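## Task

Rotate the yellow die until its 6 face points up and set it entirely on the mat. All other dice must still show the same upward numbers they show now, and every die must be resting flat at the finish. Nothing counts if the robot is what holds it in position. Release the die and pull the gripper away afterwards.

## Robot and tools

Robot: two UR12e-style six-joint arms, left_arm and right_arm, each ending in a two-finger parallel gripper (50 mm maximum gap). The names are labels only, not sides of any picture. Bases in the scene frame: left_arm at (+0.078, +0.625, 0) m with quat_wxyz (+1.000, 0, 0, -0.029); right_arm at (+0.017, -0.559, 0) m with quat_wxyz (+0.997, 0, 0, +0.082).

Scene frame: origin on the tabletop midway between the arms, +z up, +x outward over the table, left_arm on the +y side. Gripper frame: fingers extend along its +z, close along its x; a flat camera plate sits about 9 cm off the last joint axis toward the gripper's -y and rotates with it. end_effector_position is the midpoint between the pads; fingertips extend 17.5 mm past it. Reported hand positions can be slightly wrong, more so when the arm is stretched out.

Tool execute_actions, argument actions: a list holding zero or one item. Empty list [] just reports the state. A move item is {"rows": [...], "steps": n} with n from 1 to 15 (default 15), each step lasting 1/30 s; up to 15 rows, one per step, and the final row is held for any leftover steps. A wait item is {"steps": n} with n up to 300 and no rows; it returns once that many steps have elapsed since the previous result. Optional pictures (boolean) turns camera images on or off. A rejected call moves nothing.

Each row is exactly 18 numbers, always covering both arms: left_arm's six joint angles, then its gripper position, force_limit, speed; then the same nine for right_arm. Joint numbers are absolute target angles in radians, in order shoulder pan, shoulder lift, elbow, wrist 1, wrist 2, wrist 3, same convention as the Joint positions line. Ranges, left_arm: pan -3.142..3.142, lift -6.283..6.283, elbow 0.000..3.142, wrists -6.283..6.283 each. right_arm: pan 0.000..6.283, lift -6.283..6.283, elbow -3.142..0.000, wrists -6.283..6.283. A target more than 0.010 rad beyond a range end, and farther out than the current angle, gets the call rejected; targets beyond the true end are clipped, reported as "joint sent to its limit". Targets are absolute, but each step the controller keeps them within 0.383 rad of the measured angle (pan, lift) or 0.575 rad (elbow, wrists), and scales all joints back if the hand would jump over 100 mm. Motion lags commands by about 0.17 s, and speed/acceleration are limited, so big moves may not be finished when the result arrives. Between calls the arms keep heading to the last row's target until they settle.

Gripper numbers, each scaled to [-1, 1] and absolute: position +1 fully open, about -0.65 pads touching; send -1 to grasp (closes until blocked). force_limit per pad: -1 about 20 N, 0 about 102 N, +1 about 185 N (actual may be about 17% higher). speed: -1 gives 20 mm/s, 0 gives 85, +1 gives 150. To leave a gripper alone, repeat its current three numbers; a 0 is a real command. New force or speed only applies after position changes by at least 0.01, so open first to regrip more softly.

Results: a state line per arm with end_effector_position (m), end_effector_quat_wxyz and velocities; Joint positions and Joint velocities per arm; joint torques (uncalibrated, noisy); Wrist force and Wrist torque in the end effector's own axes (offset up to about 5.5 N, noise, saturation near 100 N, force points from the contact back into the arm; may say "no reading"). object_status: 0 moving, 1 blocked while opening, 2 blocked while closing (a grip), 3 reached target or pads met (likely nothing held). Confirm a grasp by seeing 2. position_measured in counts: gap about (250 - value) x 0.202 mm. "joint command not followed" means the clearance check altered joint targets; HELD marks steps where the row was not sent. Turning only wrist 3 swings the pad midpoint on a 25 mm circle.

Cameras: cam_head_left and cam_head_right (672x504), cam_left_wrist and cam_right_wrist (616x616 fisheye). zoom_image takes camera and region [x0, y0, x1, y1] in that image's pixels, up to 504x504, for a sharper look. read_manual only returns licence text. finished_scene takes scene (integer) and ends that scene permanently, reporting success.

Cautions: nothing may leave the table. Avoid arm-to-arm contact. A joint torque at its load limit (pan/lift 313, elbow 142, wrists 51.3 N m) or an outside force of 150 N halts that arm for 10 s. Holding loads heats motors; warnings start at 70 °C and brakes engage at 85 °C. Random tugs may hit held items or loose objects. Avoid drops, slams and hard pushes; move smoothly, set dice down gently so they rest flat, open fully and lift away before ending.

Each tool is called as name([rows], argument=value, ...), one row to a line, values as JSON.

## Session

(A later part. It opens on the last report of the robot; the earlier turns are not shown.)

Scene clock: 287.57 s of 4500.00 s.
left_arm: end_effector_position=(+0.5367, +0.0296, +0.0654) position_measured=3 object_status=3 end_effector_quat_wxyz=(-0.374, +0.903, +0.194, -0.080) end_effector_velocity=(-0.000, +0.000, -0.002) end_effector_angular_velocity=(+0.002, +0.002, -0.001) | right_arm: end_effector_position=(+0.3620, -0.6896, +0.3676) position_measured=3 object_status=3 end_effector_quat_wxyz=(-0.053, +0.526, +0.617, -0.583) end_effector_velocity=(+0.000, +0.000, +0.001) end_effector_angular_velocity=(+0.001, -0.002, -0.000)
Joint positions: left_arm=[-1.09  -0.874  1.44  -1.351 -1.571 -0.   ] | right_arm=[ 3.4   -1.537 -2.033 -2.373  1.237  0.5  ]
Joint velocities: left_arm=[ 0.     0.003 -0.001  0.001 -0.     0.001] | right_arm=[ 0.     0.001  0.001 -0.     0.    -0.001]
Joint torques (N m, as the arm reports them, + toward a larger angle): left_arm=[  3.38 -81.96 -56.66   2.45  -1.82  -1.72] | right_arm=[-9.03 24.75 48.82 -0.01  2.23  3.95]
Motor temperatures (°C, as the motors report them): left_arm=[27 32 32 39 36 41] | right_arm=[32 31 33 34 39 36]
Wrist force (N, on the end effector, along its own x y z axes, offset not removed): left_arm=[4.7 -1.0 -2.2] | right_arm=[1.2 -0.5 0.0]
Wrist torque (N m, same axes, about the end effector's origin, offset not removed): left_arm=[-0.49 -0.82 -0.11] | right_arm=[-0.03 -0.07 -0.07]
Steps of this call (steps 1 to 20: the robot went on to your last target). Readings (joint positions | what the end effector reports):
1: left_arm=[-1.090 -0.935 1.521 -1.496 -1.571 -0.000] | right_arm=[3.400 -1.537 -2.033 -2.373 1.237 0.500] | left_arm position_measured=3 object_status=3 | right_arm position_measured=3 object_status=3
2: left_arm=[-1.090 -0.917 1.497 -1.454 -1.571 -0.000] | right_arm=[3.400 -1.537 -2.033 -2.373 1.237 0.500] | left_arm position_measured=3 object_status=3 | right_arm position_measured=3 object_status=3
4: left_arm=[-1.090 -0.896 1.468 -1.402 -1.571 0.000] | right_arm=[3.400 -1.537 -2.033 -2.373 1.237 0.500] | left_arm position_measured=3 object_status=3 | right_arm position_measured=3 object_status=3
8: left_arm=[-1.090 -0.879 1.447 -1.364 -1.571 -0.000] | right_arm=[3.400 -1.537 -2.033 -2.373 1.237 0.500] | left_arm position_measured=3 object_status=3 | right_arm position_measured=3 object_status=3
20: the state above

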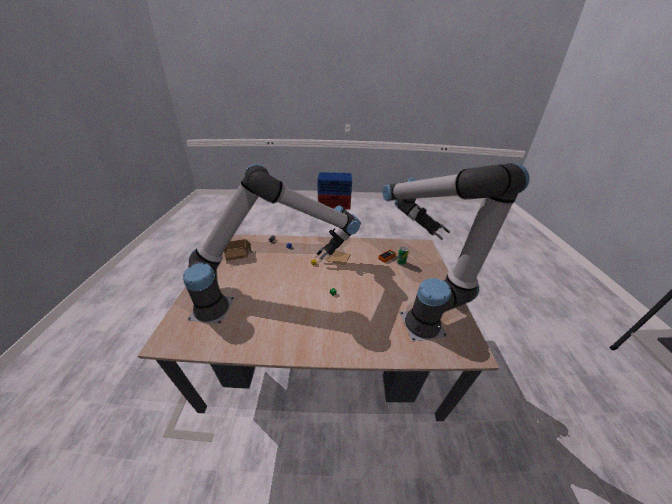

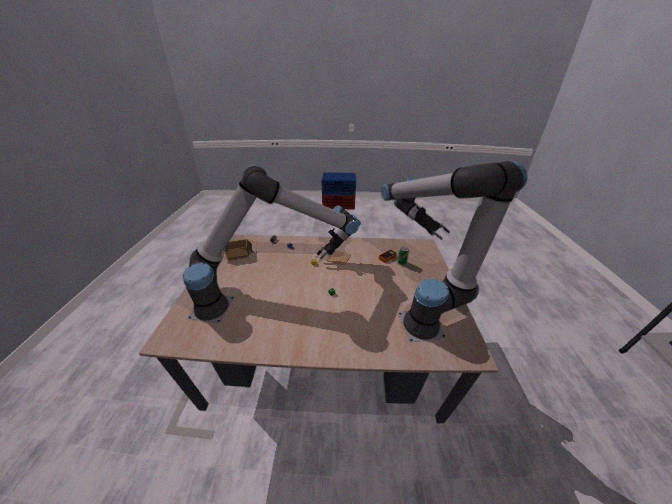

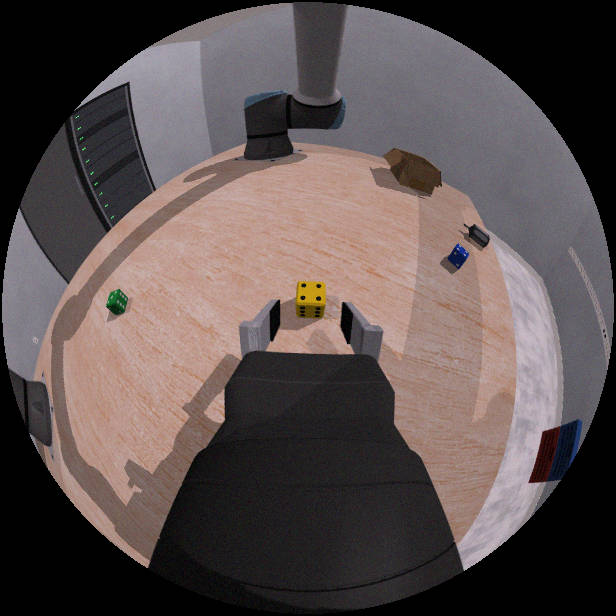

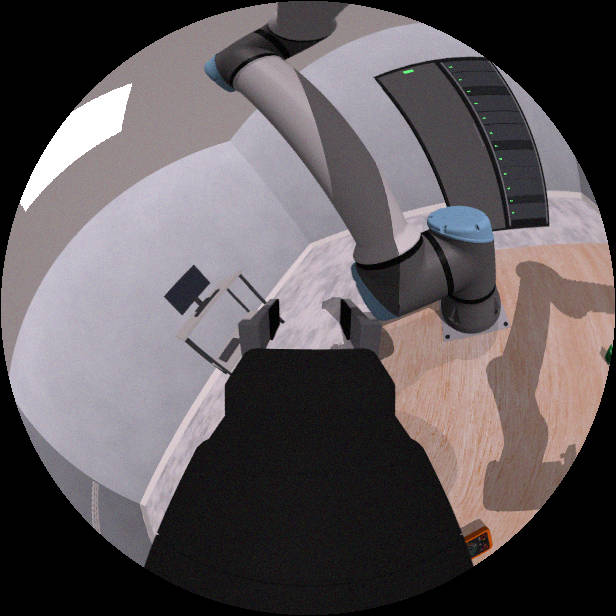

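execute_actions([
  {"rows":[[-1.09,-0.8763,1.452,-1.3611,-1.5708,0,1,-0.5,0,3.4,-1.537,-2.033,-2.373,1.237,0.5,1,0,0],[-1.09,-0.8783,1.4641,-1.3712,-1.5708,0,1,-0.5,0,3.4,-1.537,-2.033,-2.373,1.237,0.5,1,0,0],[-1.09,-0.8802,1.4762,-1.3814,-1.5708,0,1,-0.5,0,3.4,-1.537,-2.033,-2.373,1.237,0.5,1,0,0],[-1.09,-0.882,1.4883,-1.3917,-1.5708,0,1,-0.5,0,3.4,-1.537,-2.033,-2.373,1.237,0.5,1,0,0],[-1.09,-0.8837,1.5005,-1.4022,-1.5708,0,1,-0.5,0,3.4,-1.537,-2.033,-2.373,1.237,0.5,1,0,0],[-1.09,-0.8853,1.5126,-1.4127,-1.5708,0,1,-0.5,0,3.4,-1.537,-2.033,-2.373,1.237,0.5,1,0,0],[-1.09,-0.8868,1.5247,-1.4233,-1.5708,0,1,-0.5,0,3.4,-1.537,-2.033,-2.373,1.237,0.5,1,0,0],[-1.09,-0.8882,1.5368,-1.434,-1.5708,0,1,-0.5,0,3.4,-1.537,-2.033,-2.373,1.237,0.5,1,0,0],[-1.09,-0.8895,1.5489,-1.4448,-1.5708,0,1,-0.5,0,3.4,-1.537,-2.033,-2.373,1.237,0.5,1,0,0],[-1.09,-0.8906,1.561,-1.4558,-1.5708,0,1,-0.5,0,3.4,-1.537,-2.033,-2.373,1.237,0.5,1,0,0]],"steps":15},
], pictures=false)

execute_actions([
  {"rows":[[-1.09,-0.8906,1.561,-1.4558,-1.5708,0,1,-0.5,0,3.4,-1.537,-2.033,-2.373,1.237,0.5,1,0,0],[-1.09,-0.8906,1.561,-1.4558,-1.5708,0,1,-0.5,0,3.4,-1.537,-2.033,-2.373,1.237,0.5,1,0,0],[-1.09,-0.8906,1.561,-1.4558,-1.5708,0,1,-0.5,0,3.4,-1.537,-2.033,-2.373,1.237,0.5,1,0,0],[-1.09,-0.8906,1.561,-1.4558,-1.5708,0,-1,-0.5,-0.2,3.4,-1.537,-2.033,-2.373,1.237,0.5,1,0,0]],"steps":15},
], pictures=false)

execute_actions([
  {"steps":8},
])

zoom_image(camera="cam_left_wrist", region=[250, 250, 380, 360])

Scene clock: 306.03 s of 4500.00 s.
left_arm: end_effector_position=(+0.5207, +0.0653, +0.0263) position_measured=3 object_status=3 end_effector_quat_wxyz=(-0.374, +0.903, +0.194, -0.080) end_effector_velocity=(-0.014, +0.031, -0.033) end_effector_angular_velocity=(-0.002, -0.002, +0.001) | right_arm: end_effector_position=(+0.3620, -0.6896, +0.3676) position_measured=3 object_status=3 end_effector_quat_wxyz=(-0.053, +0.526, +0.617, -0.583) end_effector_velocity=(-0.000, -0.000, +0.000) end_effector_angular_velocity=(+0.000, -0.001, +0.000)
Joint positions: left_arm=[-1.09  -0.89   1.552 -1.448 -1.571  0.   ] | right_arm=[ 3.4   -1.537 -2.033 -2.373  1.237  0.5  ]
Joint velocities: left_arm=[-0.    -0.011  0.094 -0.085 -0.001 -0.002] | right_arm=[ 0.     0.001 -0.001 -0.    -0.     0.   ]
Joint torques (N m, as the arm reports them, + toward a larger angle): left_arm=[ -0.81 -98.25 -30.97  -4.39  -1.2   -1.23] | right_arm=[-7.48 27.24 47.45 -0.73  2.23  3.33]
Motor temperatures (°C, as the motors report them): left_arm=[27 32 32 39 36 41] | right_arm=[32 31 33 34 39 36]
Wrist force (N, on the end effector, along its own x y z axes, offset not removed): left_arm=[2.5 3.6 -2.3] | right_arm=[0.7 -0.7 -2.8]
Wrist torque (N m, same axes, about the end effector's origin, offset not removed): left_arm=[0.71 -0.38 -0.09] | right_arm=[-0.15 -0.01 -0.17]
Steps of this call (steps 1 to 15: the robot went on to your last target; steps 16 to 90: nothing new was sent; then 14.97 s passed at rest; steps 91 to 105: all 15 steps of this action). Readings (joint positions | what the end effector reports):
91: left_arm=[-1.090 -0.874 1.440 -1.351 -1.571 -0.000] | right_arm=[3.400 -1.537 -2.033 -2.373 1.237 0.500] | left_arm position_measured=3 object_status=3 | right_arm position_measured=3 object_status=3
92: left_arm=[-1.090 -0.874 1.441 -1.352 -1.571 -0.000] | right_arm=[3.400 -1.537 -2.033 -2.373 1.237 0.500] | left_arm position_measured=3 object_status=3 | right_arm position_measured=3 object_status=3
94: left_arm=[-1.090 -0.876 1.452 -1.361 -1.571 -0.000] | right_arm=[3.400 -1.537 -2.033 -2.373 1.237 0.500] | left_arm position_measured=3 object_status=3 | right_arm position_measured=3 object_status=3
98: left_arm=[-1.090 -0.882 1.490 -1.394 -1.571 -0.000] | right_arm=[3.400 -1.537 -2.033 -2.373 1.237 0.500] | left_arm position_measured=3 object_status=3 | right_arm position_measured=3 object_status=3
105: the state above

Scene clock: 306.53 s of 4500.00 s.
left_arm: end_effector_position=(+0.5193, +0.0683, +0.0231) position_measured=107 object_status=0 end_effector_quat_wxyz=(-0.374, +0.903, +0.194, -0.080) end_effector_velocity=(-0.000, +0.000, -0.000) end_effector_angular_velocity=(+0.001, -0.000, +0.000) | right_arm: end_effector_position=(+0.3620, -0.6896, +0.3676) position_measured=3 object_status=3 end_effector_quat_wxyz=(-0.053, +0.526, +0.617, -0.583) end_effector_velocity=(+0.000, +0.000, +0.000) end_effector_angular_velocity=(+0.000, +0.001, +0.000)
Joint positions: left_arm=[-1.09  -0.891  1.561 -1.456 -1.571 -0.   ] | right_arm=[ 3.4   -1.537 -2.033 -2.373  1.237  0.5  ]
Joint velocities: left_arm=[ 0.    -0.     0.001 -0.     0.    -0.   ] | right_arm=[-0.    -0.001  0.    -0.    -0.    -0.001]
Joint torques (N m, as the arm reports them, + toward a larger angle): left_arm=[ -2.94 -95.74 -25.85  -4.69  -0.52  -1.58] | right_arm=[-11.15  28.14  49.68  -0.37   1.98   3.63]
Motor temperatures (°C, as the motors report them): left_arm=[27 32 32 39 36 41] | right_arm=[32 31 33 34 39 36]
Wrist force (N, on the end effector, along its own x y z axes, offset not removed): left_arm=[1.1 0.9 -9.1] | right_arm=[1.7 -1.6 -2.4]
Wrist torque (N m, same axes, about the end effector's origin, offset not removed): left_arm=[0.23 -0.08 -0.15] | right_arm=[-0.34 -0.15 -0.18]
Steps of this call (steps 1 to 15: all 15 steps of this action). Readings (joint positions | what the end effector reports):
1: left_arm=[-1.090 -0.890 1.555 -1.450 -1.571 -0.000] | right_arm=[3.400 -1.537 -2.033 -2.373 1.237 0.500] | left_arm position_measured=3 object_status=3 | right_arm position_measured=3 object_status=3
2: left_arm=[-1.090 -0.890 1.556 -1.452 -1.571 -0.000] | right_arm=[3.400 -1.537 -2.033 -2.373 1.237 0.500] | left_arm position_measured=3 object_status=3 | right_arm position_measured=3 object_status=3
4: left_arm=[-1.090 -0.890 1.559 -1.454 -1.571 0.000] | right_arm=[3.400 -1.537 -2.033 -2.373 1.237 0.500] | left_arm position_measured=7 object_status=0 | right_arm position_measured=3 object_status=3
8: left_arm=[-1.090 -0.891 1.560 -1.455 -1.571 -0.000] | right_arm=[3.400 -1.537 -2.033 -2.373 1.237 0.500] | left_arm position_measured=54 object_status=0 | right_arm position_measured=3 object_status=3
15: the state above

Scene clock: 306.80 s of 4500.00 s.
left_arm: end_effector_position=(+0.5193, +0.0683, +0.0231) position_measured=107 object_status=2 end_effector_quat_wxyz=(-0.374, +0.903, +0.194, -0.080) end_effector_velocity=(-0.001, +0.002, -0.002) end_effector_angular_velocity=(+0.005, +0.002, -0.000) | right_arm: end_effector_position=(+0.3620, -0.6896, +0.3676) position_measured=3 object_status=3 end_effector_quat_wxyz=(-0.053, +0.526, +0.617, -0.583) end_effector_velocity=(+0.001, +0.000, +0.000) end_effector_angular_velocity=(+0.001, -0.001, -0.000)
Joint positions: left_arm=[-1.09  -0.891  1.561 -1.456 -1.571 -0.   ] | right_arm=[ 3.4   -1.537 -2.033 -2.373  1.237  0.5  ]
Joint velocities: left_arm=[ 0.     0.003  0.002  0.     0.    -0.   ] | right_arm=[-0.    -0.     0.001  0.001  0.    -0.   ]
Joint torques (N m, as the arm reports them, + toward a larger angle): left_arm=[ -4.65 -94.16 -23.53  -4.64  -0.48  -1.41] | right_arm=[-7.7  27.66 48.16 -0.63  2.02  4.16]
Motor temperatures (°C, as the motors report them): left_arm=[27 32 32 39 36 41] | right_arm=[32 31 33 34 39 36]
Wrist force (N, on the end effector, along its own x y z axes, offset not removed): left_arm=[3.2 -1.9 -6.4] | right_arm=[2.7 0.0 -1.1]
Wrist torque (N m, same axes, about the end effector's origin, offset not removed): left_arm=[-0.21 -0.50 -0.02] | right_arm=[0.04 -0.40 -0.20]
Steps of this call (steps 1 to 8: the robot went on to your last target). Readings (joint positions | what the end effector reports):
1: left_arm=[-1.090 -0.891 1.561 -1.456 -1.571 -0.000] | right_arm=[3.400 -1.537 -2.033 -2.373 1.237 0.500] | left_arm position_measured=107 object_status=0 | right_arm position_measured=3 object_status=3
2: left_arm=[-1.090 -0.891 1.561 -1.456 -1.571 -0.000] | right_arm=[3.400 -1.537 -2.033 -2.373 1.237 0.500] | left_arm position_measured=107 object_status=0 | right_arm position_measured=3 object_status=3
4: left_arm=[-1.090 -0.891 1.561 -1.456 -1.571 -0.000] | right_arm=[3.400 -1.537 -2.033 -2.373 1.237 0.500] | left_arm position_measured=107 object_status=2 | right_arm position_measured=3 object_status=3
8: the state above

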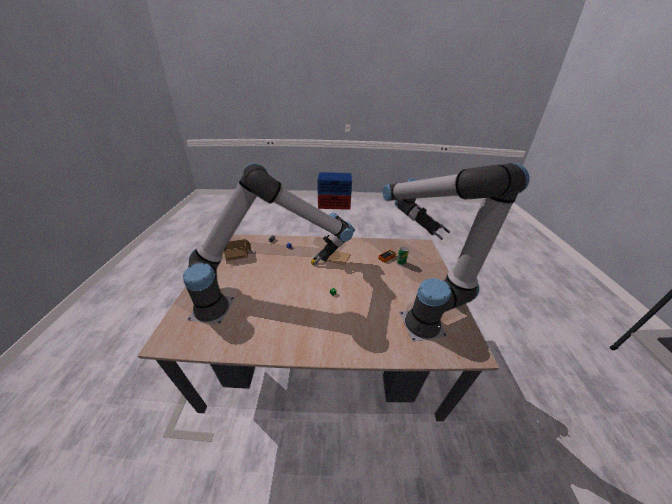

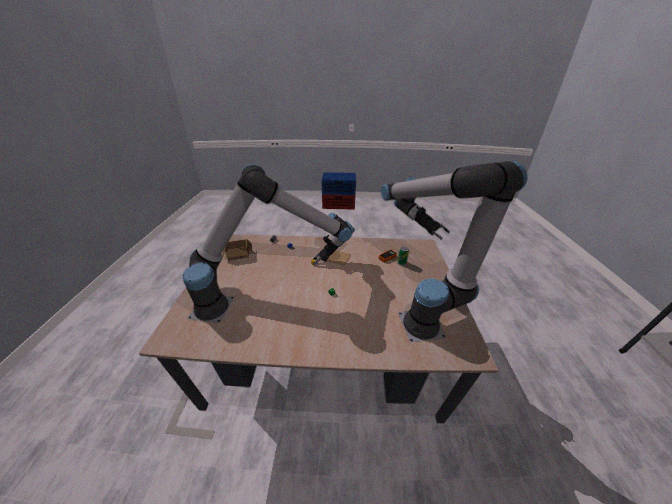

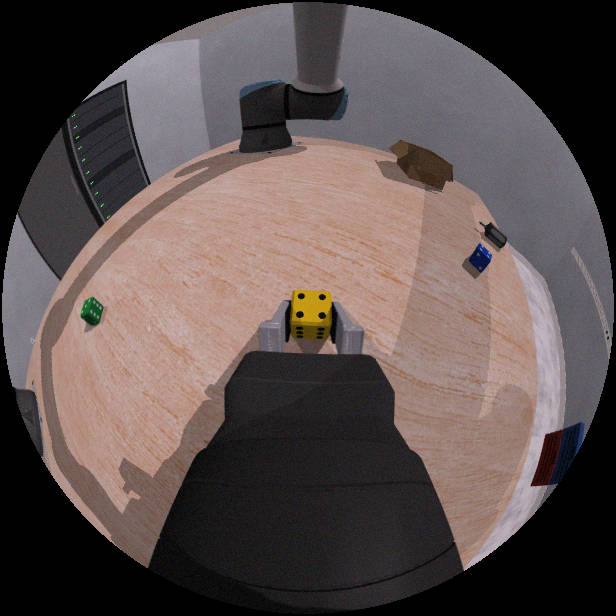

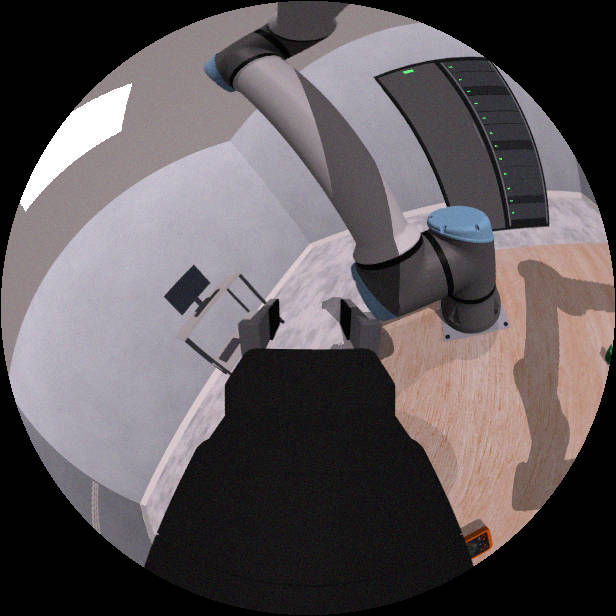

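Region (250, 250, 380, 360) of cam_left_wrist's 616x616 image, scaled by 3.877, with more detail than that image has; it fills the top 426 rows of this view, and the rest is white.

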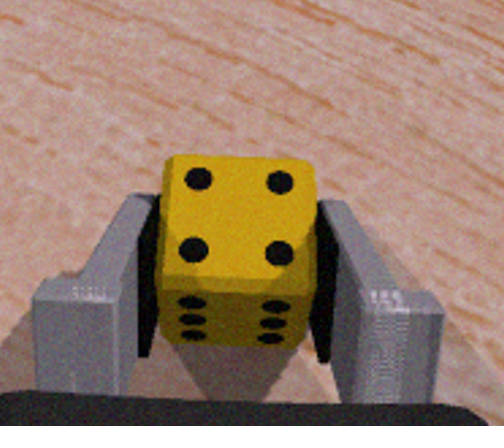

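execute_actions([
  {"rows":[[-1.09,-0.894,1.561,-1.4524,-1.5708,0,-1,-0.5,-0.2,3.4,-1.537,-2.033,-2.373,1.237,0.5,1,0,0],[-1.09,-0.901,1.561,-1.4454,-1.5708,0,-1,-0.5,-0.2,3.4,-1.537,-2.033,-2.373,1.237,0.5,1,0,0],[-1.09,-0.912,1.562,-1.437,-1.5708,0,-1,-0.5,-0.2,3.4,-1.537,-2.033,-2.373,1.237,0.5,1,0,0],[-1.09,-0.926,1.565,-1.432,-1.5708,0,-1,-0.5,-0.2,3.4,-1.537,-2.033,-2.373,1.237,0.5,1,0,0],[-1.09,-0.942,1.571,-1.435,-1.5708,0,-1,-0.5,-0.2,3.4,-1.537,-2.033,-2.373,1.237,0.5,1,0,0],[-1.09,-0.959,1.58,-1.45,-1.5708,0,-1,-0.5,-0.2,3.4,-1.537,-2.033,-2.373,1.237,0.5,1,0,0],[-1.09,-0.977,1.591,-1.475,-1.5708,0,-1,-0.5,-0.2,3.4,-1.537,-2.033,-2.373,1.237,0.5,1,0,0],[-1.09,-0.995,1.604,-1.51,-1.5708,0,-1,-0.5,-0.2,3.4,-1.537,-2.033,-2.373,1.237,0.5,1,0,0],[-1.09,-1.013,1.619,-1.555,-1.5708,0,-1,-0.5,-0.2,3.4,-1.537,-2.033,-2.373,1.237,0.5,1,0,0],[-1.09,-1.03,1.635,-1.605,-1.5708,0,-1,-0.5,-0.2,3.4,-1.537,-2.033,-2.373,1.237,0.5,1,0,0],[-1.09,-1.047,1.653,-1.662,-1.5708,0,-1,-0.5,-0.2,3.4,-1.537,-2.033,-2.373,1.237,0.5,1,0,0],[-1.09,-1.063,1.671,-1.725,-1.5708,0,-1,-0.5,-0.2,3.4,-1.537,-2.033,-2.373,1.237,0.5,1,0,0],[-1.09,-1.078,1.69,-1.79,-1.5708,0,-1,-0.5,-0.2,3.4,-1.537,-2.033,-2.373,1.237,0.5,1,0,0],[-1.09,-1.094,1.713,-1.856,-1.5708,0,-1,-0.5,-0.2,3.4,-1.537,-2.033,-2.373,1.237,0.5,1,0,0],[-1.09,-1.109,1.736,-1.922,-1.5708,0,-1,-0.5,-0.2,3.4,-1.537,-2.033,-2.373,1.237,0.5,1,0,0]],"steps":15},
], pictures=false)

execute_actions([
  {"rows":[[-1.09,-1.123,1.759,-1.989,-1.5708,0,-1,-0.5,-0.2,3.4,-1.537,-2.033,-2.373,1.237,0.5,1,0,0],[-1.09,-1.135,1.782,-2.056,-1.5708,0,-1,-0.5,-0.2,3.4,-1.537,-2.033,-2.373,1.237,0.5,1,0,0],[-1.09,-1.146,1.805,-2.123,-1.5708,0,-1,-0.5,-0.2,3.4,-1.537,-2.033,-2.373,1.237,0.5,1,0,0],[-1.09,-1.155,1.827,-2.19,-1.5708,0,-1,-0.5,-0.2,3.4,-1.537,-2.033,-2.373,1.237,0.5,1,0,0],[-1.09,-1.163,1.85,-2.258,-1.5708,0,-1,-0.5,-0.2,3.4,-1.537,-2.033,-2.373,1.237,0.5,1,0,0],[-1.09,-1.168,1.87,-2.326,-1.5708,0,-1,-0.5,-0.2,3.4,-1.537,-2.033,-2.373,1.237,0.5,1,0,0],[-1.09,-1.171,1.889,-2.394,-1.5708,0,-1,-0.5,-0.2,3.4,-1.537,-2.033,-2.373,1.237,0.5,1,0,0],[-1.09,-1.172,1.908,-2.462,-1.5708,0,-1,-0.5,-0.2,3.4,-1.537,-2.033,-2.373,1.237,0.5,1,0,0],[-1.09,-1.172,1.927,-2.53,-1.5708,0,-1,-0.5,-0.2,3.4,-1.537,-2.033,-2.373,1.237,0.5,1,0,0],[-1.09,-1.17,1.945,-2.598,-1.5708,0,-1,-0.5,-0.2,3.4,-1.537,-2.033,-2.373,1.237,0.5,1,0,0],[-1.09,-1.167,1.963,-2.667,-1.5708,0,-1,-0.5,-0.2,3.4,-1.537,-2.033,-2.373,1.237,0.5,1,0,0],[-1.09,-1.162,1.98,-2.735,-1.5708,0,-1,-0.5,-0.2,3.4,-1.537,-2.033,-2.373,1.237,0.5,1,0,0],[-1.09,-1.156,1.997,-2.804,-1.5708,0,-1,-0.5,-0.2,3.4,-1.537,-2.033,-2.373,1.237,0.5,1,0,0],[-1.09,-1.149,2.011,-2.872,-1.5708,0,-1,-0.5,-0.2,3.4,-1.537,-2.033,-2.373,1.237,0.5,1,0,0],[-1.09,-1.141,2.025,-2.94,-1.5708,0,-1,-0.5,-0.2,3.4,-1.537,-2.033,-2.373,1.237,0.5,1,0,0]],"steps":15},
], pictures=false)

execute_actions([
  {"rows":[[-1.09,-1.132,2.038,-3.007,-1.5708,0,-1,-0.5,-0.2,3.4,-1.537,-2.033,-2.373,1.237,0.5,1,0,0],[-1.09,-1.122,2.05,-3.072,-1.5708,0,-1,-0.5,-0.2,3.4,-1.537,-2.033,-2.373,1.237,0.5,1,0,0],[-1.09,-1.112,2.062,-3.135,-1.5708,0,-1,-0.5,-0.2,3.4,-1.537,-2.033,-2.373,1.237,0.5,1,0,0],[-1.09,-1.102,2.072,-3.193,-1.5708,0,-1,-0.5,-0.2,3.4,-1.537,-2.033,-2.373,1.237,0.5,1,0,0],[-1.09,-1.092,2.081,-3.246,-1.5708,0,-1,-0.5,-0.2,3.4,-1.537,-2.033,-2.373,1.237,0.5,1,0,0],[-1.09,-1.083,2.089,-3.293,-1.5708,0,-1,-0.5,-0.2,3.4,-1.537,-2.033,-2.373,1.237,0.5,1,0,0],[-1.09,-1.075,2.096,-3.333,-1.5708,0,-1,-0.5,-0.2,3.4,-1.537,-2.033,-2.373,1.237,0.5,1,0,0],[-1.09,-1.068,2.101,-3.365,-1.5708,0,-1,-0.5,-0.2,3.4,-1.537,-2.033,-2.373,1.237,0.5,1,0,0],[-1.09,-1.062,2.105,-3.389,-1.5708,0,-1,-0.5,-0.2,3.4,-1.537,-2.033,-2.373,1.237,0.5,1,0,0],[-1.09,-1.0589,2.1068,-3.4041,-1.5708,0,-1,-0.5,-0.2,3.4,-1.537,-2.033,-2.373,1.237,0.5,1,0,0]],"steps":15},
], pictures=false)

execute_actions([
  {"steps":12},
])

Scene clock: 372.00 s of 4500.00 s.
left_arm: end_effector_position=(+0.5274, +0.0503, +0.0752) position_measured=107 object_status=2 end_effector_quat_wxyz=(-0.253, +0.944, +0.203, -0.054) end_effector_velocity=(+0.076, -0.169, +0.030) end_effector_angular_velocity=(-1.338, -0.603, +0.001) | right_arm: end_effector_position=(+0.3620, -0.6896, +0.3676) position_measured=3 object_status=3 end_effector_quat_wxyz=(-0.053, +0.526, +0.617, -0.583) end_effector_velocity=(-0.000, -0.000, +0.000) end_effector_angular_velocity=(+0.001, -0.000, -0.000)
Joint positions: left_arm=[-1.09  -1.044  1.656 -1.659 -1.571 -0.   ] | right_arm=[ 3.4   -1.537 -2.033 -2.373  1.237  0.5  ]
Joint velocities: left_arm=[ 0.    -0.477  0.514 -1.504 -0.    -0.001] | right_arm=[-0.     0.001  0.    -0.     0.    -0.   ]
Joint torques (N m, as the arm reports them, + toward a larger angle): left_arm=[ -3.13 -88.99 -18.78 -10.8    0.54  -1.72] | right_arm=[-6.09 27.98 47.05 -0.31  1.85  3.55]
Motor temperatures (°C, as the motors report them): left_arm=[27 32 32 39 36 41] | right_arm=[32 31 33 34 39 36]
Wrist force (N, on the end effector, along its own x y z axes, offset not removed): left_arm=[0.8 -1.2 -1.8] | right_arm=[0.4 -2.1 -1.7]
Wrist torque (N m, same axes, about the end effector's origin, offset not removed): left_arm=[-0.10 -0.09 -0.19] | right_arm=[-0.30 0.02 -0.04]
Steps of this call (steps 1 to 15: the robot went on to your last target; steps 16 to 90: nothing new was sent; then 61.70 s passed at rest; steps 91 to 105: all 15 steps of this action). Readings (joint positions | what the end effector reports):
91: left_arm=[-1.090 -0.891 1.561 -1.456 -1.571 -0.000] | right_arm=[3.400 -1.537 -2.033 -2.373 1.237 0.500] | left_arm position_measured=107 object_status=2 | right_arm position_measured=3 object_status=3
92: left_arm=[-1.090 -0.891 1.561 -1.456 -1.571 -0.000] | right_arm=[3.400 -1.537 -2.033 -2.373 1.237 0.500] | left_arm position_measured=107 object_status=2 | right_arm position_measured=3 object_status=3
94: left_arm=[-1.090 -0.897 1.561 -1.451 -1.571 0.000] | right_arm=[3.400 -1.537 -2.033 -2.373 1.237 0.500] | left_arm position_measured=107 object_status=2 | right_arm position_measured=3 object_status=3
98: left_arm=[-1.090 -0.934 1.572 -1.447 -1.571 -0.000] | right_arm=[3.400 -1.537 -2.033 -2.373 1.237 0.500] | left_arm position_measured=107 object_status=2 | right_arm position_measured=3 object_status=3
105: the state above

Scene clock: 372.50 s of 4500.00 s.
left_arm: end_effector_position=(+0.5691, -0.0423, +0.0668) position_measured=107 object_status=2 end_effector_quat_wxyz=(+0.122, +0.970, +0.208, +0.026) end_effector_velocity=(+0.073, -0.163, -0.042) end_effector_angular_velocity=(-1.271, -0.572, -0.001) | right_arm: end_effector_position=(+0.3620, -0.6896, +0.3676) position_measured=3 object_status=3 end_effector_quat_wxyz=(-0.053, +0.526, +0.617, -0.583) end_effector_velocity=(+0.000, +0.000, +0.000) end_effector_angular_velocity=(+0.001, -0.000, +0.001)
Joint positions: left_arm=[-1.09  -1.16   1.958 -2.619 -1.571 -0.   ] | right_arm=[ 3.4   -1.537 -2.033 -2.373  1.237  0.5  ]
Joint velocities: left_arm=[ 0.     0.106  0.513 -2.013 -0.     0.001] | right_arm=[ 0.     0.     0.001  0.    -0.    -0.001]
Joint torques (N m, as the arm reports them, + toward a larger angle): left_arm=[ -3.48 -52.81 -25.69 -12.45   0.61  -1.4 ] | right_arm=[-11.91  27.55  47.87  -0.29   2.25   3.81]
Motor temperatures (°C, as the motors report them): left_arm=[27 32 32 39 36 41] | right_arm=[32 31 33 34 39 36]
Wrist force (N, on the end effector, along its own x y z axes, offset not removed): left_arm=[1.2 -6.4 1.2] | right_arm=[1.0 -1.7 -1.8]
Wrist torque (N m, same axes, about the end effector's origin, offset not removed): left_arm=[-1.11 -0.12 -0.02] | right_arm=[-0.34 -0.09 -0.05]
Steps of this call (steps 1 to 15: all 15 steps of this action). Readings (joint positions | what the end effector reports):
1: left_arm=[-1.090 -1.060 1.674 -1.712 -1.571 -0.000] | right_arm=[3.400 -1.537 -2.033 -2.373 1.237 0.500] | left_arm position_measured=107 object_status=2 | right_arm position_measured=3 object_status=3
2: left_arm=[-1.090 -1.076 1.694 -1.769 -1.571 -0.000] | right_arm=[3.400 -1.537 -2.033 -2.373 1.237 0.500] | left_arm position_measured=107 object_status=2 | right_arm position_measured=3 object_status=3
4: left_arm=[-1.090 -1.105 1.735 -1.889 -1.571 -0.000] | right_arm=[3.400 -1.537 -2.033 -2.373 1.237 0.500] | left_arm position_measured=107 object_status=2 | right_arm position_measured=3 object_status=3
8: left_arm=[-1.090 -1.148 1.823 -2.147 -1.571 -0.000] | right_arm=[3.400 -1.537 -2.033 -2.373 1.237 0.500] | left_arm position_measured=107 object_status=2 | right_arm position_measured=3 object_status=3
15: the state above

Scene clock: 373.00 s of 4500.00 s.
left_arm: end_effector_position=(+0.5911, -0.0912, +0.0735) position_measured=107 object_status=2 end_effector_quat_wxyz=(+0.365, +0.907, +0.195, +0.078) end_effector_velocity=(+0.004, -0.010, +0.013) end_effector_angular_velocity=(-0.186, -0.084, -0.001) | right_arm: end_effector_position=(+0.3620, -0.6896, +0.3676) position_measured=3 object_status=3 end_effector_quat_wxyz=(-0.053, +0.526, +0.617, -0.583) end_effector_velocity=(-0.000, -0.000, +0.000) end_effector_angular_velocity=(-0.000, +0.000, +0.001)
Joint positions: left_arm=[-1.09  -1.064  2.103 -3.375 -1.571 -0.   ] | right_arm=[ 3.4   -1.537 -2.033 -2.373  1.237  0.5  ]
Joint velocities: left_arm=[ 0.     0.052  0.045 -0.301 -0.     0.001] | right_arm=[ 0.     0.    -0.    -0.001 -0.     0.   ]
Joint torques (N m, as the arm reports them, + toward a larger angle): left_arm=[ -2.96 -61.13 -22.54  -8.     0.95  -1.76] | right_arm=[-9.8  26.92 46.95 -0.63  1.53  3.7 ]
Motor temperatures (°C, as the motors report them): left_arm=[27 32 32 39 36 41] | right_arm=[32 31 33 34 39 36]
Wrist force (N, on the end effector, along its own x y z axes, offset not removed): left_arm=[0.4 -3.9 -5.0] | right_arm=[-0.1 -2.5 -3.0]
Wrist torque (N m, same axes, about the end effector's origin, offset not removed): left_arm=[-0.99 -0.13 0.04] | right_arm=[-0.44 0.16 -0.09]
Steps of this call (steps 1 to 15: all 15 steps of this action). Readings (joint positions | what the end effector reports):
1: left_arm=[-1.090 -1.156 1.975 -2.687 -1.571 -0.000] | right_arm=[3.400 -1.537 -2.033 -2.373 1.237 0.500] | left_arm position_measured=107 object_status=2 | right_arm position_measured=3 object_status=3
2: left_arm=[-1.090 -1.151 1.991 -2.755 -1.571 0.000] | right_arm=[3.400 -1.537 -2.033 -2.373 1.237 0.500] | left_arm position_measured=107 object_status=2 | right_arm position_measured=3 object_status=3
4: left_arm=[-1.090 -1.137 2.020 -2.890 -1.571 -0.000] | right_arm=[3.400 -1.537 -2.033 -2.373 1.237 0.500] | left_arm position_measured=107 object_status=2 | right_arm position_measured=3 object_status=3
8: left_arm=[-1.090 -1.102 2.067 -3.143 -1.571 -0.000] | right_arm=[3.400 -1.537 -2.033 -2.373 1.237 0.500] | left_arm position_measured=107 object_status=2 | right_arm position_measured=3 object_status=3
15: the state above

Scene clock: 373.40 s of 4500.00 s.
left_arm: end_effector_position=(+0.5915, -0.0922, +0.0749) position_measured=107 object_status=2 end_effector_quat_wxyz=(+0.374, +0.903, +0.194, +0.080) end_effector_velocity=(+0.000, -0.000, -0.000) end_effector_angular_velocity=(-0.003, -0.001, +0.001) | right_arm: end_effector_position=(+0.3620, -0.6896, +0.3676) position_measured=3 object_status=3 end_effector_quat_wxyz=(-0.053, +0.526, +0.617, -0.583) end_effector_velocity=(+0.000, +0.000, -0.000) end_effector_angular_velocity=(-0.001, -0.001, -0.000)
Joint positions: left_arm=[-1.09  -1.059  2.107 -3.404 -1.571 -0.   ] | right_arm=[ 3.4   -1.537 -2.033 -2.373  1.237  0.5  ]
Joint velocities: left_arm=[ 0.     0.002  0.    -0.005  0.    -0.001] | right_arm=[ 0.    -0.     0.     0.    -0.     0.001]
Joint torques (N m, as the arm reports them, + toward a larger angle): left_arm=[ -3.06 -59.69 -15.4   -9.73   0.92  -1.17] | right_arm=[-8.15 30.61 49.79 -0.85  1.9   3.57]
Motor temperatures (°C, as the motors report them): left_arm=[27 32 32 39 36 41] | right_arm=[32 31 33 34 39 36]
Wrist force (N, on the end effector, along its own x y z axes, offset not removed): left_arm=[6.1 0.5 2.3] | right_arm=[-0.1 0.2 -2.2]
Wrist torque (N m, same axes, about the end effector's origin, offset not removed): left_arm=[0.19 -1.00 -0.20] | right_arm=[0.01 0.13 -0.08]
Steps of this call (steps 1 to 12: the robot went on to your last target). Readings (joint positions | what the end effector reports):
1: left_arm=[-1.090 -1.062 2.104 -3.384 -1.571 -0.000] | right_arm=[3.400 -1.537 -2.033 -2.373 1.237 0.500] | left_arm position_measured=107 object_status=2 | right_arm position_measured=3 object_status=3
2: left_arm=[-1.090 -1.061 2.105 -3.390 -1.571 -0.000] | right_arm=[3.400 -1.537 -2.033 -2.373 1.237 0.500] | left_arm position_measured=107 object_status=2 | right_arm position_measured=3 object_status=3
4: left_arm=[-1.090 -1.060 2.106 -3.397 -1.571 -0.000] | right_arm=[3.400 -1.537 -2.033 -2.373 1.237 0.500] | left_arm position_measured=107 object_status=2 | right_arm position_measured=3 object_status=3
8: left_arm=[-1.090 -1.059 2.107 -3.402 -1.571 -0.000] | right_arm=[3.400 -1.537 -2.033 -2.373 1.237 0.500] | left_arm position_measured=107 object_status=2 | right_arm position_measured=3 object_status=3
12: the state above

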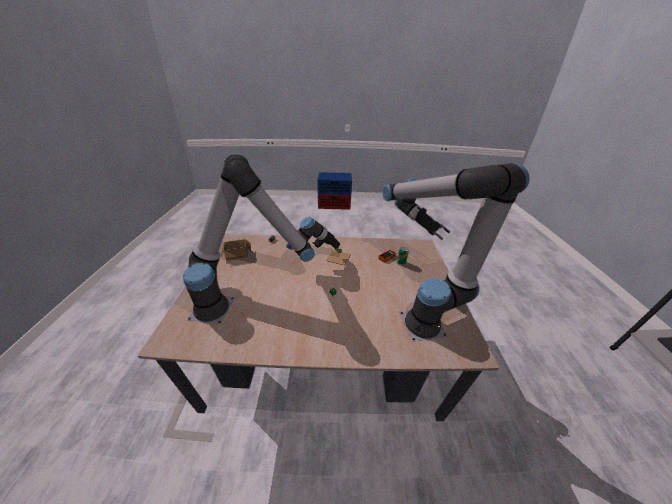

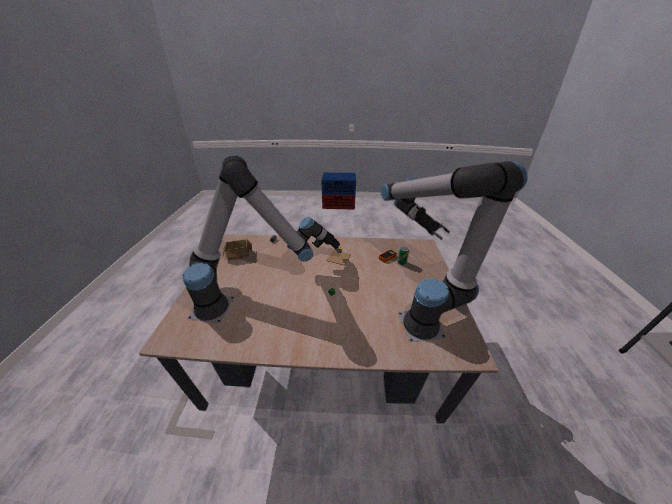

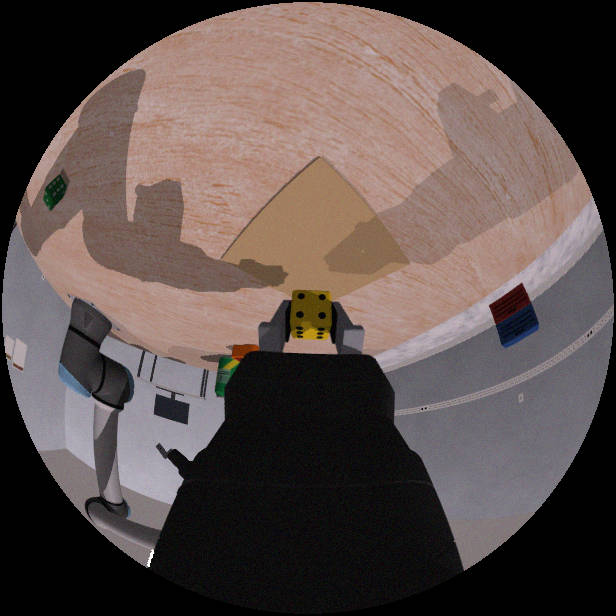

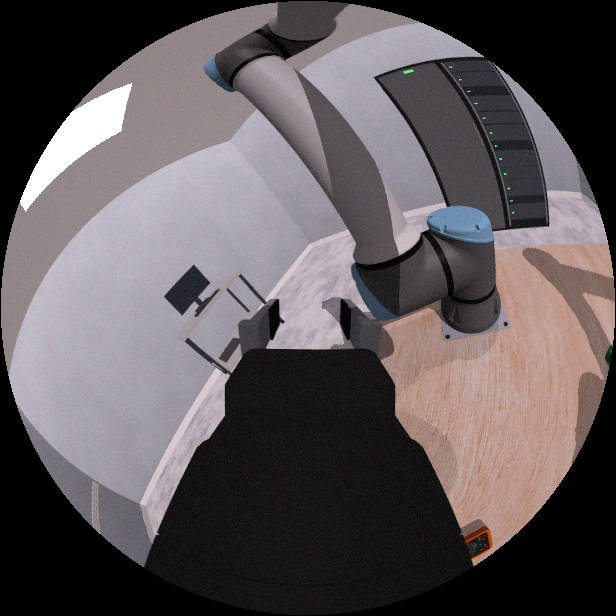

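execute_actions(actions=[])

Scene clock: 389.33 s of 4500.00 s.
left_arm: end_effector_position=(+0.5915, -0.0922, +0.0749) position_measured=107 object_status=2 end_effector_quat_wxyz=(+0.374, +0.903, +0.194, +0.080) end_effector_velocity=(+0.001, -0.000, +0.002) end_effector_angular_velocity=(-0.002, -0.002, -0.000) | right_arm: end_effector_position=(+0.3620, -0.6896, +0.3676) position_measured=3 object_status=3 end_effector_quat_wxyz=(-0.053, +0.526, +0.617, -0.583) end_effector_velocity=(+0.000, +0.000, +0.001) end_effector_angular_velocity=(+0.000, -0.002, +0.000)
Joint positions: left_arm=[-1.09  -1.059  2.107 -3.404 -1.571 -0.   ] | right_arm=[ 3.4   -1.537 -2.033 -2.373  1.237  0.5  ]
Joint velocities: left_arm=[ 0.    -0.002 -0.001  0.     0.001  0.001] | right_arm=[ 0.     0.001  0.001 -0.    -0.     0.   ]
Joint torques (N m, as the arm reports them, + toward a larger angle): left_arm=[ -9.14 -60.02 -16.53  -9.38   2.43  -1.33] | right_arm=[-11.14  28.71  47.47  -1.02   1.44   3.43]
Motor temperatures (°C, as the motors report them): left_arm=[27 32 32 39 36 41] | right_arm=[32 31 33 34 39 36]
Wrist force (N, on the end effector, along its own x y z axes, offset not removed): left_arm=[3.4 3.4 -3.4] | right_arm=[2.4 0.2 -1.5]
Wrist torque (N m, same axes, about the end effector's origin, offset not removed): left_arm=[0.58 -0.65 -0.20] | right_arm=[0.10 -0.36 -0.19]
Steps of this call (steps 1 to 30: the robot went on to your last target; steps 31 to 90: nothing new was sent; then 12.93 s passed at rest). Readings (joint positions | what the end effector reports):
1: left_arm=[-1.090 -1.059 2.107 -3.404 -1.571 -0.000] | right_arm=[3.400 -1.537 -2.033 -2.373 1.237 0.500] | left_arm position_measured=107 object_status=2 | right_arm position_measured=3 object_status=3
2: left_arm=[-1.090 -1.059 2.107 -3.404 -1.571 -0.000] | right_arm=[3.400 -1.537 -2.033 -2.373 1.237 0.500] | left_arm position_measured=107 object_status=2 | right_arm position_measured=3 object_status=3
4: left_arm=[-1.090 -1.059 2.107 -3.404 -1.571 -0.000] | right_arm=[3.400 -1.537 -2.033 -2.373 1.237 0.500] | left_arm position_measured=107 object_status=2 | right_arm position_measured=3 object_status=3
8: left_arm=[-1.090 -1.059 2.107 -3.404 -1.571 -0.000] | right_arm=[3.400 -1.537 -2.033 -2.373 1.237 0.500] | left_arm position_measured=107 object_status=2 | right_arm position_measured=3 object_status=3
90: the state above
All arms were judged still, so your last target was given up. Only a new action makes them travel on or press farther. Fingers that are still opening or closing keep moving.

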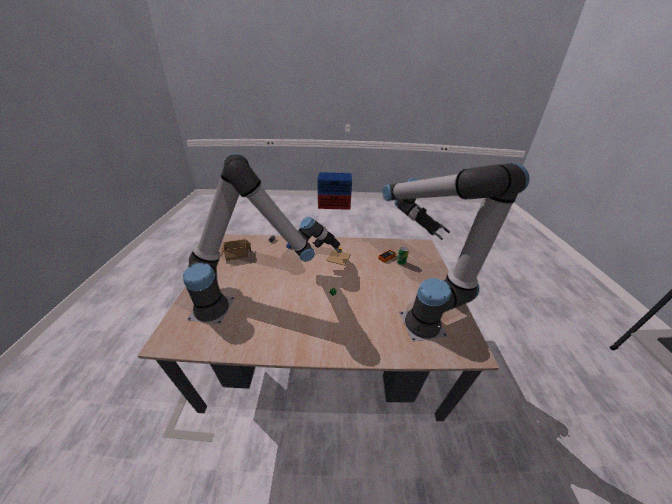

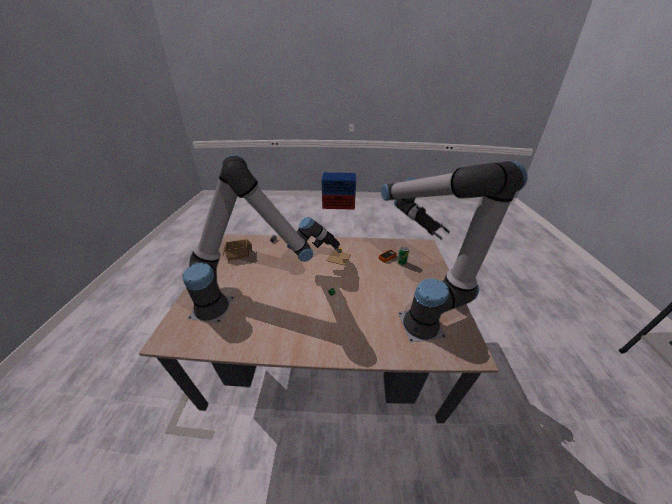

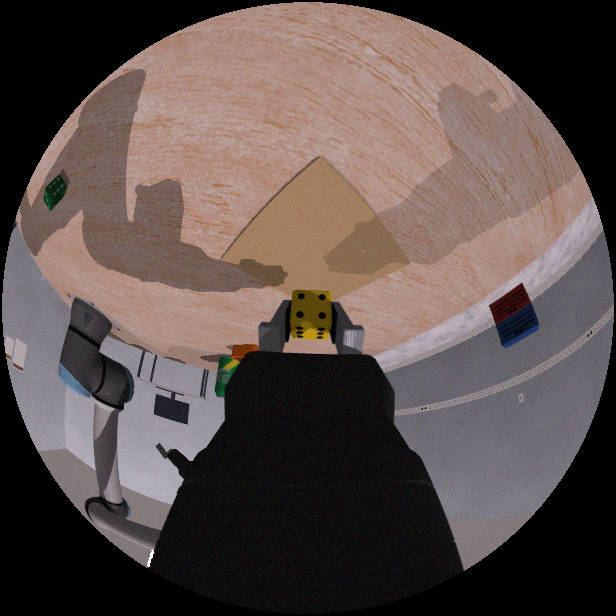

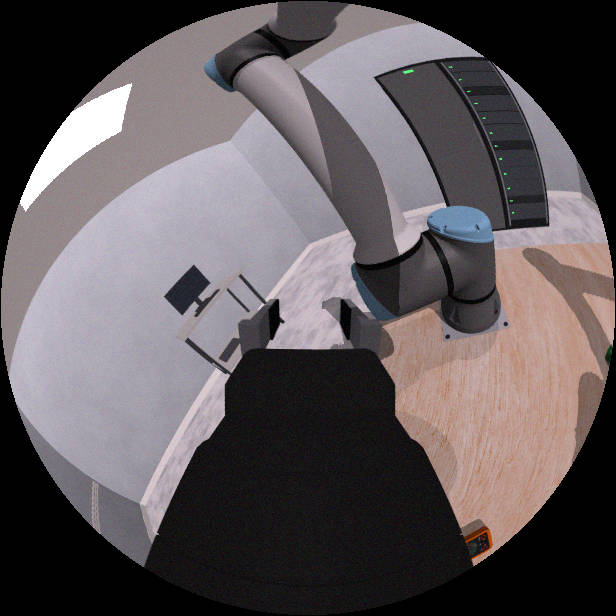

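execute_actions([
  {"rows":[[-1.09,-1.055,2.1069,-3.4081,-1.5708,0,-1,-0.5,-0.2,3.4,-1.537,-2.033,-2.373,1.237,0.5,1,0,0],[-1.09,-1.049,2.1071,-3.4143,-1.5708,0,-1,-0.5,-0.2,3.4,-1.537,-2.033,-2.373,1.237,0.5,1,0,0],[-1.09,-1.041,2.1073,-3.4225,-1.5708,0,-1,-0.5,-0.2,3.4,-1.537,-2.033,-2.373,1.237,0.5,1,0,0],[-1.09,-1.032,2.1076,-3.4318,-1.5708,0,-1,-0.5,-0.2,3.4,-1.537,-2.033,-2.373,1.237,0.5,1,0,0],[-1.09,-1.022,2.1079,-3.4421,-1.5708,0,-1,-0.5,-0.2,3.4,-1.537,-2.033,-2.373,1.237,0.5,1,0,0],[-1.09,-1.012,2.1082,-3.4524,-1.5708,0,-1,-0.5,-0.2,3.4,-1.537,-2.033,-2.373,1.237,0.5,1,0,0],[-1.09,-1.003,2.1085,-3.4617,-1.5708,0,-1,-0.5,-0.2,3.4,-1.537,-2.033,-2.373,1.237,0.5,1,0,0],[-1.09,-0.995,2.1087,-3.4699,-1.5708,0,-1,-0.5,-0.2,3.4,-1.537,-2.033,-2.373,1.237,0.5,1,0,0],[-1.09,-0.989,2.1089,-3.4761,-1.5708,0,-1,-0.5,-0.2,3.4,-1.537,-2.033,-2.373,1.237,0.5,1,0,0],[-1.09,-0.985,2.109,-3.4802,-1.5708,0,-1,-0.5,-0.2,3.4,-1.537,-2.033,-2.373,1.237,0.5,1,0,0],[-1.09,-0.9832,2.1091,-3.4821,-1.5708,0,-1,-0.5,-0.2,3.4,-1.537,-2.033,-2.373,1.237,0.5,1,0,0]],"steps":15},
], pictures=false)

execute_actions([
  {"rows":[[-1.09,-0.9825,2.1091,-3.4828,-1.5708,0,-1,-0.5,-0.2,3.4,-1.537,-2.033,-2.373,1.237,0.5,1,0,0],[-1.09,-0.9815,2.1091,-3.4838,-1.5708,0,-1,-0.5,-0.2,3.4,-1.537,-2.033,-2.373,1.237,0.5,1,0,0],[-1.09,-0.9805,2.1091,-3.4848,-1.5708,0,-1,-0.5,-0.2,3.4,-1.537,-2.033,-2.373,1.237,0.5,1,0,0]],"steps":15},
], pictures=false)

Scene clock: 416.00 s of 4500.00 s.
left_arm: end_effector_position=(+0.5916, -0.0923, +0.0332) position_measured=107 object_status=2 end_effector_quat_wxyz=(+0.374, +0.903, +0.194, +0.080) end_effector_velocity=(-0.000, +0.001, -0.035) end_effector_angular_velocity=(-0.000, +0.000, -0.000) | right_arm: end_effector_position=(+0.3620, -0.6896, +0.3676) position_measured=3 object_status=3 end_effector_quat_wxyz=(-0.053, +0.526, +0.617, -0.583) end_effector_velocity=(+0.000, +0.000, -0.000) end_effector_angular_velocity=(-0.000, +0.000, +0.000)
Joint positions: left_arm=[-1.09  -0.989  2.109 -3.476 -1.571 -0.   ] | right_arm=[ 3.4   -1.537 -2.033 -2.373  1.237  0.5  ]
Joint velocities: left_arm=[-0.     0.059  0.001 -0.061 -0.     0.   ] | right_arm=[ 0.    -0.001  0.001  0.    -0.    -0.   ]
Joint torques (N m, as the arm reports them, + toward a larger angle): left_arm=[ -9.4  -65.07 -15.89  -9.91   2.72  -1.08] | right_arm=[-11.26  30.91  47.02  -0.48   1.77   3.8 ]
Motor temperatures (°C, as the motors report them): left_arm=[27 32 32 39 36 41] | right_arm=[32 31 33 34 39 36]
Wrist force (N, on the end effector, along its own x y z axes, offset not removed): left_arm=[2.9 -4.8 3.3] | right_arm=[1.7 -0.7 -2.3]
Wrist torque (N m, same axes, about the end effector's origin, offset not removed): left_arm=[-0.58 -0.54 -0.07] | right_arm=[-0.06 -0.20 -0.10]
Steps of this call (steps 1 to 90: nothing new was sent; then 23.17 s passed at rest; steps 91 to 105: all 15 steps of this action). Readings (joint positions | what the end effector reports):
91: left_arm=[-1.090 -1.059 2.107 -3.404 -1.571 -0.000] | right_arm=[3.400 -1.537 -2.033 -2.373 1.237 0.500] | left_arm position_measured=107 object_status=2 | right_arm position_measured=3 object_status=3
92: left_arm=[-1.090 -1.058 2.107 -3.405 -1.571 -0.000] | right_arm=[3.400 -1.537 -2.033 -2.373 1.237 0.500] | left_arm position_measured=107 object_status=2 | right_arm position_measured=3 object_status=3
94: left_arm=[-1.090 -1.053 2.107 -3.410 -1.571 0.000] | right_arm=[3.400 -1.537 -2.033 -2.373 1.237 0.500] | left_arm position_measured=107 object_status=2 | right_arm position_measured=3 object_status=3
98: left_arm=[-1.090 -1.028 2.108 -3.436 -1.571 -0.000] | right_arm=[3.400 -1.537 -2.033 -2.373 1.237 0.500] | left_arm position_measured=107 object_status=2 | right_arm position_measured=3 object_status=3
105: the state above

Scene clock: 416.50 s of 4500.00 s.
left_arm: end_effector_position=(+0.5915, -0.0922, +0.0284) position_measured=107 object_status=2 end_effector_quat_wxyz=(+0.374, +0.903, +0.194, +0.080) end_effector_velocity=(+0.000, -0.001, +0.001) end_effector_angular_velocity=(-0.002, +0.000, -0.000) | right_arm: end_effector_position=(+0.3620, -0.6896, +0.3676) position_measured=3 object_status=3 end_effector_quat_wxyz=(-0.053, +0.526, +0.617, -0.583) end_effector_velocity=(-0.000, -0.000, -0.000) end_effector_angular_velocity=(-0.001, -0.000, -0.000)
Joint positions: left_arm=[-1.09  -0.981  2.109 -3.485 -1.571 -0.   ] | right_arm=[ 3.4   -1.537 -2.033 -2.373  1.237  0.5  ]
Joint velocities: left_arm=[-0.     0.    -0.002 -0.001 -0.001 -0.   ] | right_arm=[-0.     0.    -0.001 -0.    -0.     0.001]
Joint torques (N m, as the arm reports them, + toward a larger angle): left_arm=[ -6.54 -63.81 -13.45  -9.53   3.04  -0.81] | right_arm=[-8.05 27.66 48.88 -1.02  1.85  3.86]
Motor temperatures (°C, as the motors report them): left_arm=[27 32 32 39 36 41] | right_arm=[32 31 33 34 39 36]
Wrist force (N, on the end effector, along its own x y z axes, offset not removed): left_arm=[1.9 -3.7 1.4] | right_arm=[2.2 1.0 -2.0]
Wrist torque (N m, same axes, about the end effector's origin, offset not removed): left_arm=[-0.48 -0.17 -0.09] | right_arm=[0.27 -0.28 -0.16]
Steps of this call (steps 1 to 15: all 15 steps of this action). Readings (joint positions | what the end effector reports):
1: left_arm=[-1.090 -0.987 2.109 -3.478 -1.571 0.000] | right_arm=[3.400 -1.537 -2.033 -2.373 1.237 0.500] | left_arm position_measured=107 object_status=2 | right_arm position_measured=3 object_status=3
2: left_arm=[-1.090 -0.986 2.109 -3.479 -1.571 -0.000] | right_arm=[3.400 -1.537 -2.033 -2.373 1.237 0.500] | left_arm position_measured=107 object_status=2 | right_arm position_measured=3 object_status=3
4: left_arm=[-1.090 -0.984 2.109 -3.482 -1.571 0.000] | right_arm=[3.400 -1.537 -2.033 -2.373 1.237 0.500] | left_arm position_measured=107 object_status=2 | right_arm position_measured=3 object_status=3
8: left_arm=[-1.090 -0.981 2.109 -3.484 -1.571 -0.000] | right_arm=[3.400 -1.537 -2.033 -2.373 1.237 0.500] | left_arm position_measured=107 object_status=2 | right_arm position_measured=3 object_status=3
15: the state above

execute_actions([
  {"rows":[[-1.09,-0.9797,2.1091,-3.4856,-1.5708,0,-1,-0.5,-0.2,3.4,-1.537,-2.033,-2.373,1.237,0.5,1,0,0],[-1.09,-0.9788,2.1091,-3.4865,-1.5708,0,-1,-0.5,-0.2,3.4,-1.537,-2.033,-2.373,1.237,0.5,1,0,0]],"steps":13},
], pictures=false)

Scene clock: 421.50 s of 4500.00 s.
left_arm: end_effector_position=(+0.5915, -0.0922, +0.0275) position_measured=107 object_status=2 end_effector_quat_wxyz=(+0.374, +0.903, +0.194, +0.080) end_effector_velocity=(-0.000, +0.000, -0.001) end_effector_angular_velocity=(+0.000, +0.001, +0.000) | right_arm: end_effector_position=(+0.3620, -0.6896, +0.3676) position_measured=3 object_status=3 end_effector_quat_wxyz=(-0.053, +0.526, +0.617, -0.583) end_effector_velocity=(-0.000, -0.000, +0.000) end_effector_angular_velocity=(+0.001, -0.001, +0.000)
Joint positions: left_arm=[-1.09  -0.979  2.109 -3.487 -1.571 -0.   ] | right_arm=[ 3.4   -1.537 -2.033 -2.373  1.237  0.5  ]
Joint velocities: left_arm=[-0.     0.001  0.    -0.    -0.001 -0.001] | right_arm=[ 0.     0.002 -0.     0.    -0.    -0.   ]
Joint torques (N m, as the arm reports them, + toward a larger angle): left_arm=[ -2.06 -56.63 -14.17  -7.53   4.01  -1.5 ] | right_arm=[-10.05  28.1   47.69  -1.23   1.33   3.65]
Motor temperatures (°C, as the motors report them): left_arm=[27 32 32 39 36 41] | right_arm=[32 31 33 34 39 36]
Wrist force (N, on the end effector, along its own x y z axes, offset not removed): left_arm=[2.4 2.8 -13.1] | right_arm=[0.9 1.4 -2.5]
Wrist torque (N m, same axes, about the end effector's origin, offset not removed): left_arm=[-0.29 -0.48 -0.10] | right_arm=[0.29 0.00 -0.13]
Steps of this call (steps 1 to 15: the robot went on to your last target; steps 16 to 90: nothing new was sent; then 1.57 s passed at rest; steps 91 to 103: all 13 steps of this action). Readings (joint positions | what the end effector reports):
91: left_arm=[-1.090 -0.980 2.109 -3.485 -1.571 -0.000] | right_arm=[3.400 -1.537 -2.033 -2.373 1.237 0.500] | left_arm position_measured=107 object_status=2 | right_arm position_measured=3 object_status=3
92: left_arm=[-1.090 -0.980 2.109 -3.485 -1.571 -0.000] | right_arm=[3.400 -1.537 -2.033 -2.373 1.237 0.500] | left_arm position_measured=107 object_status=2 | right_arm position_measured=3 object_status=3
94: left_arm=[-1.090 -0.980 2.109 -3.486 -1.571 -0.000] | right_arm=[3.400 -1.537 -2.033 -2.373 1.237 0.500] | left_arm position_measured=107 object_status=2 | right_arm position_measured=3 object_status=3
98: left_arm=[-1.090 -0.979 2.109 -3.486 -1.571 -0.000] | right_arm=[3.400 -1.537 -2.033 -2.373 1.237 0.500] | left_arm position_measured=107 object_status=2 | right_arm position_measured=3 object_status=3
103: the state above


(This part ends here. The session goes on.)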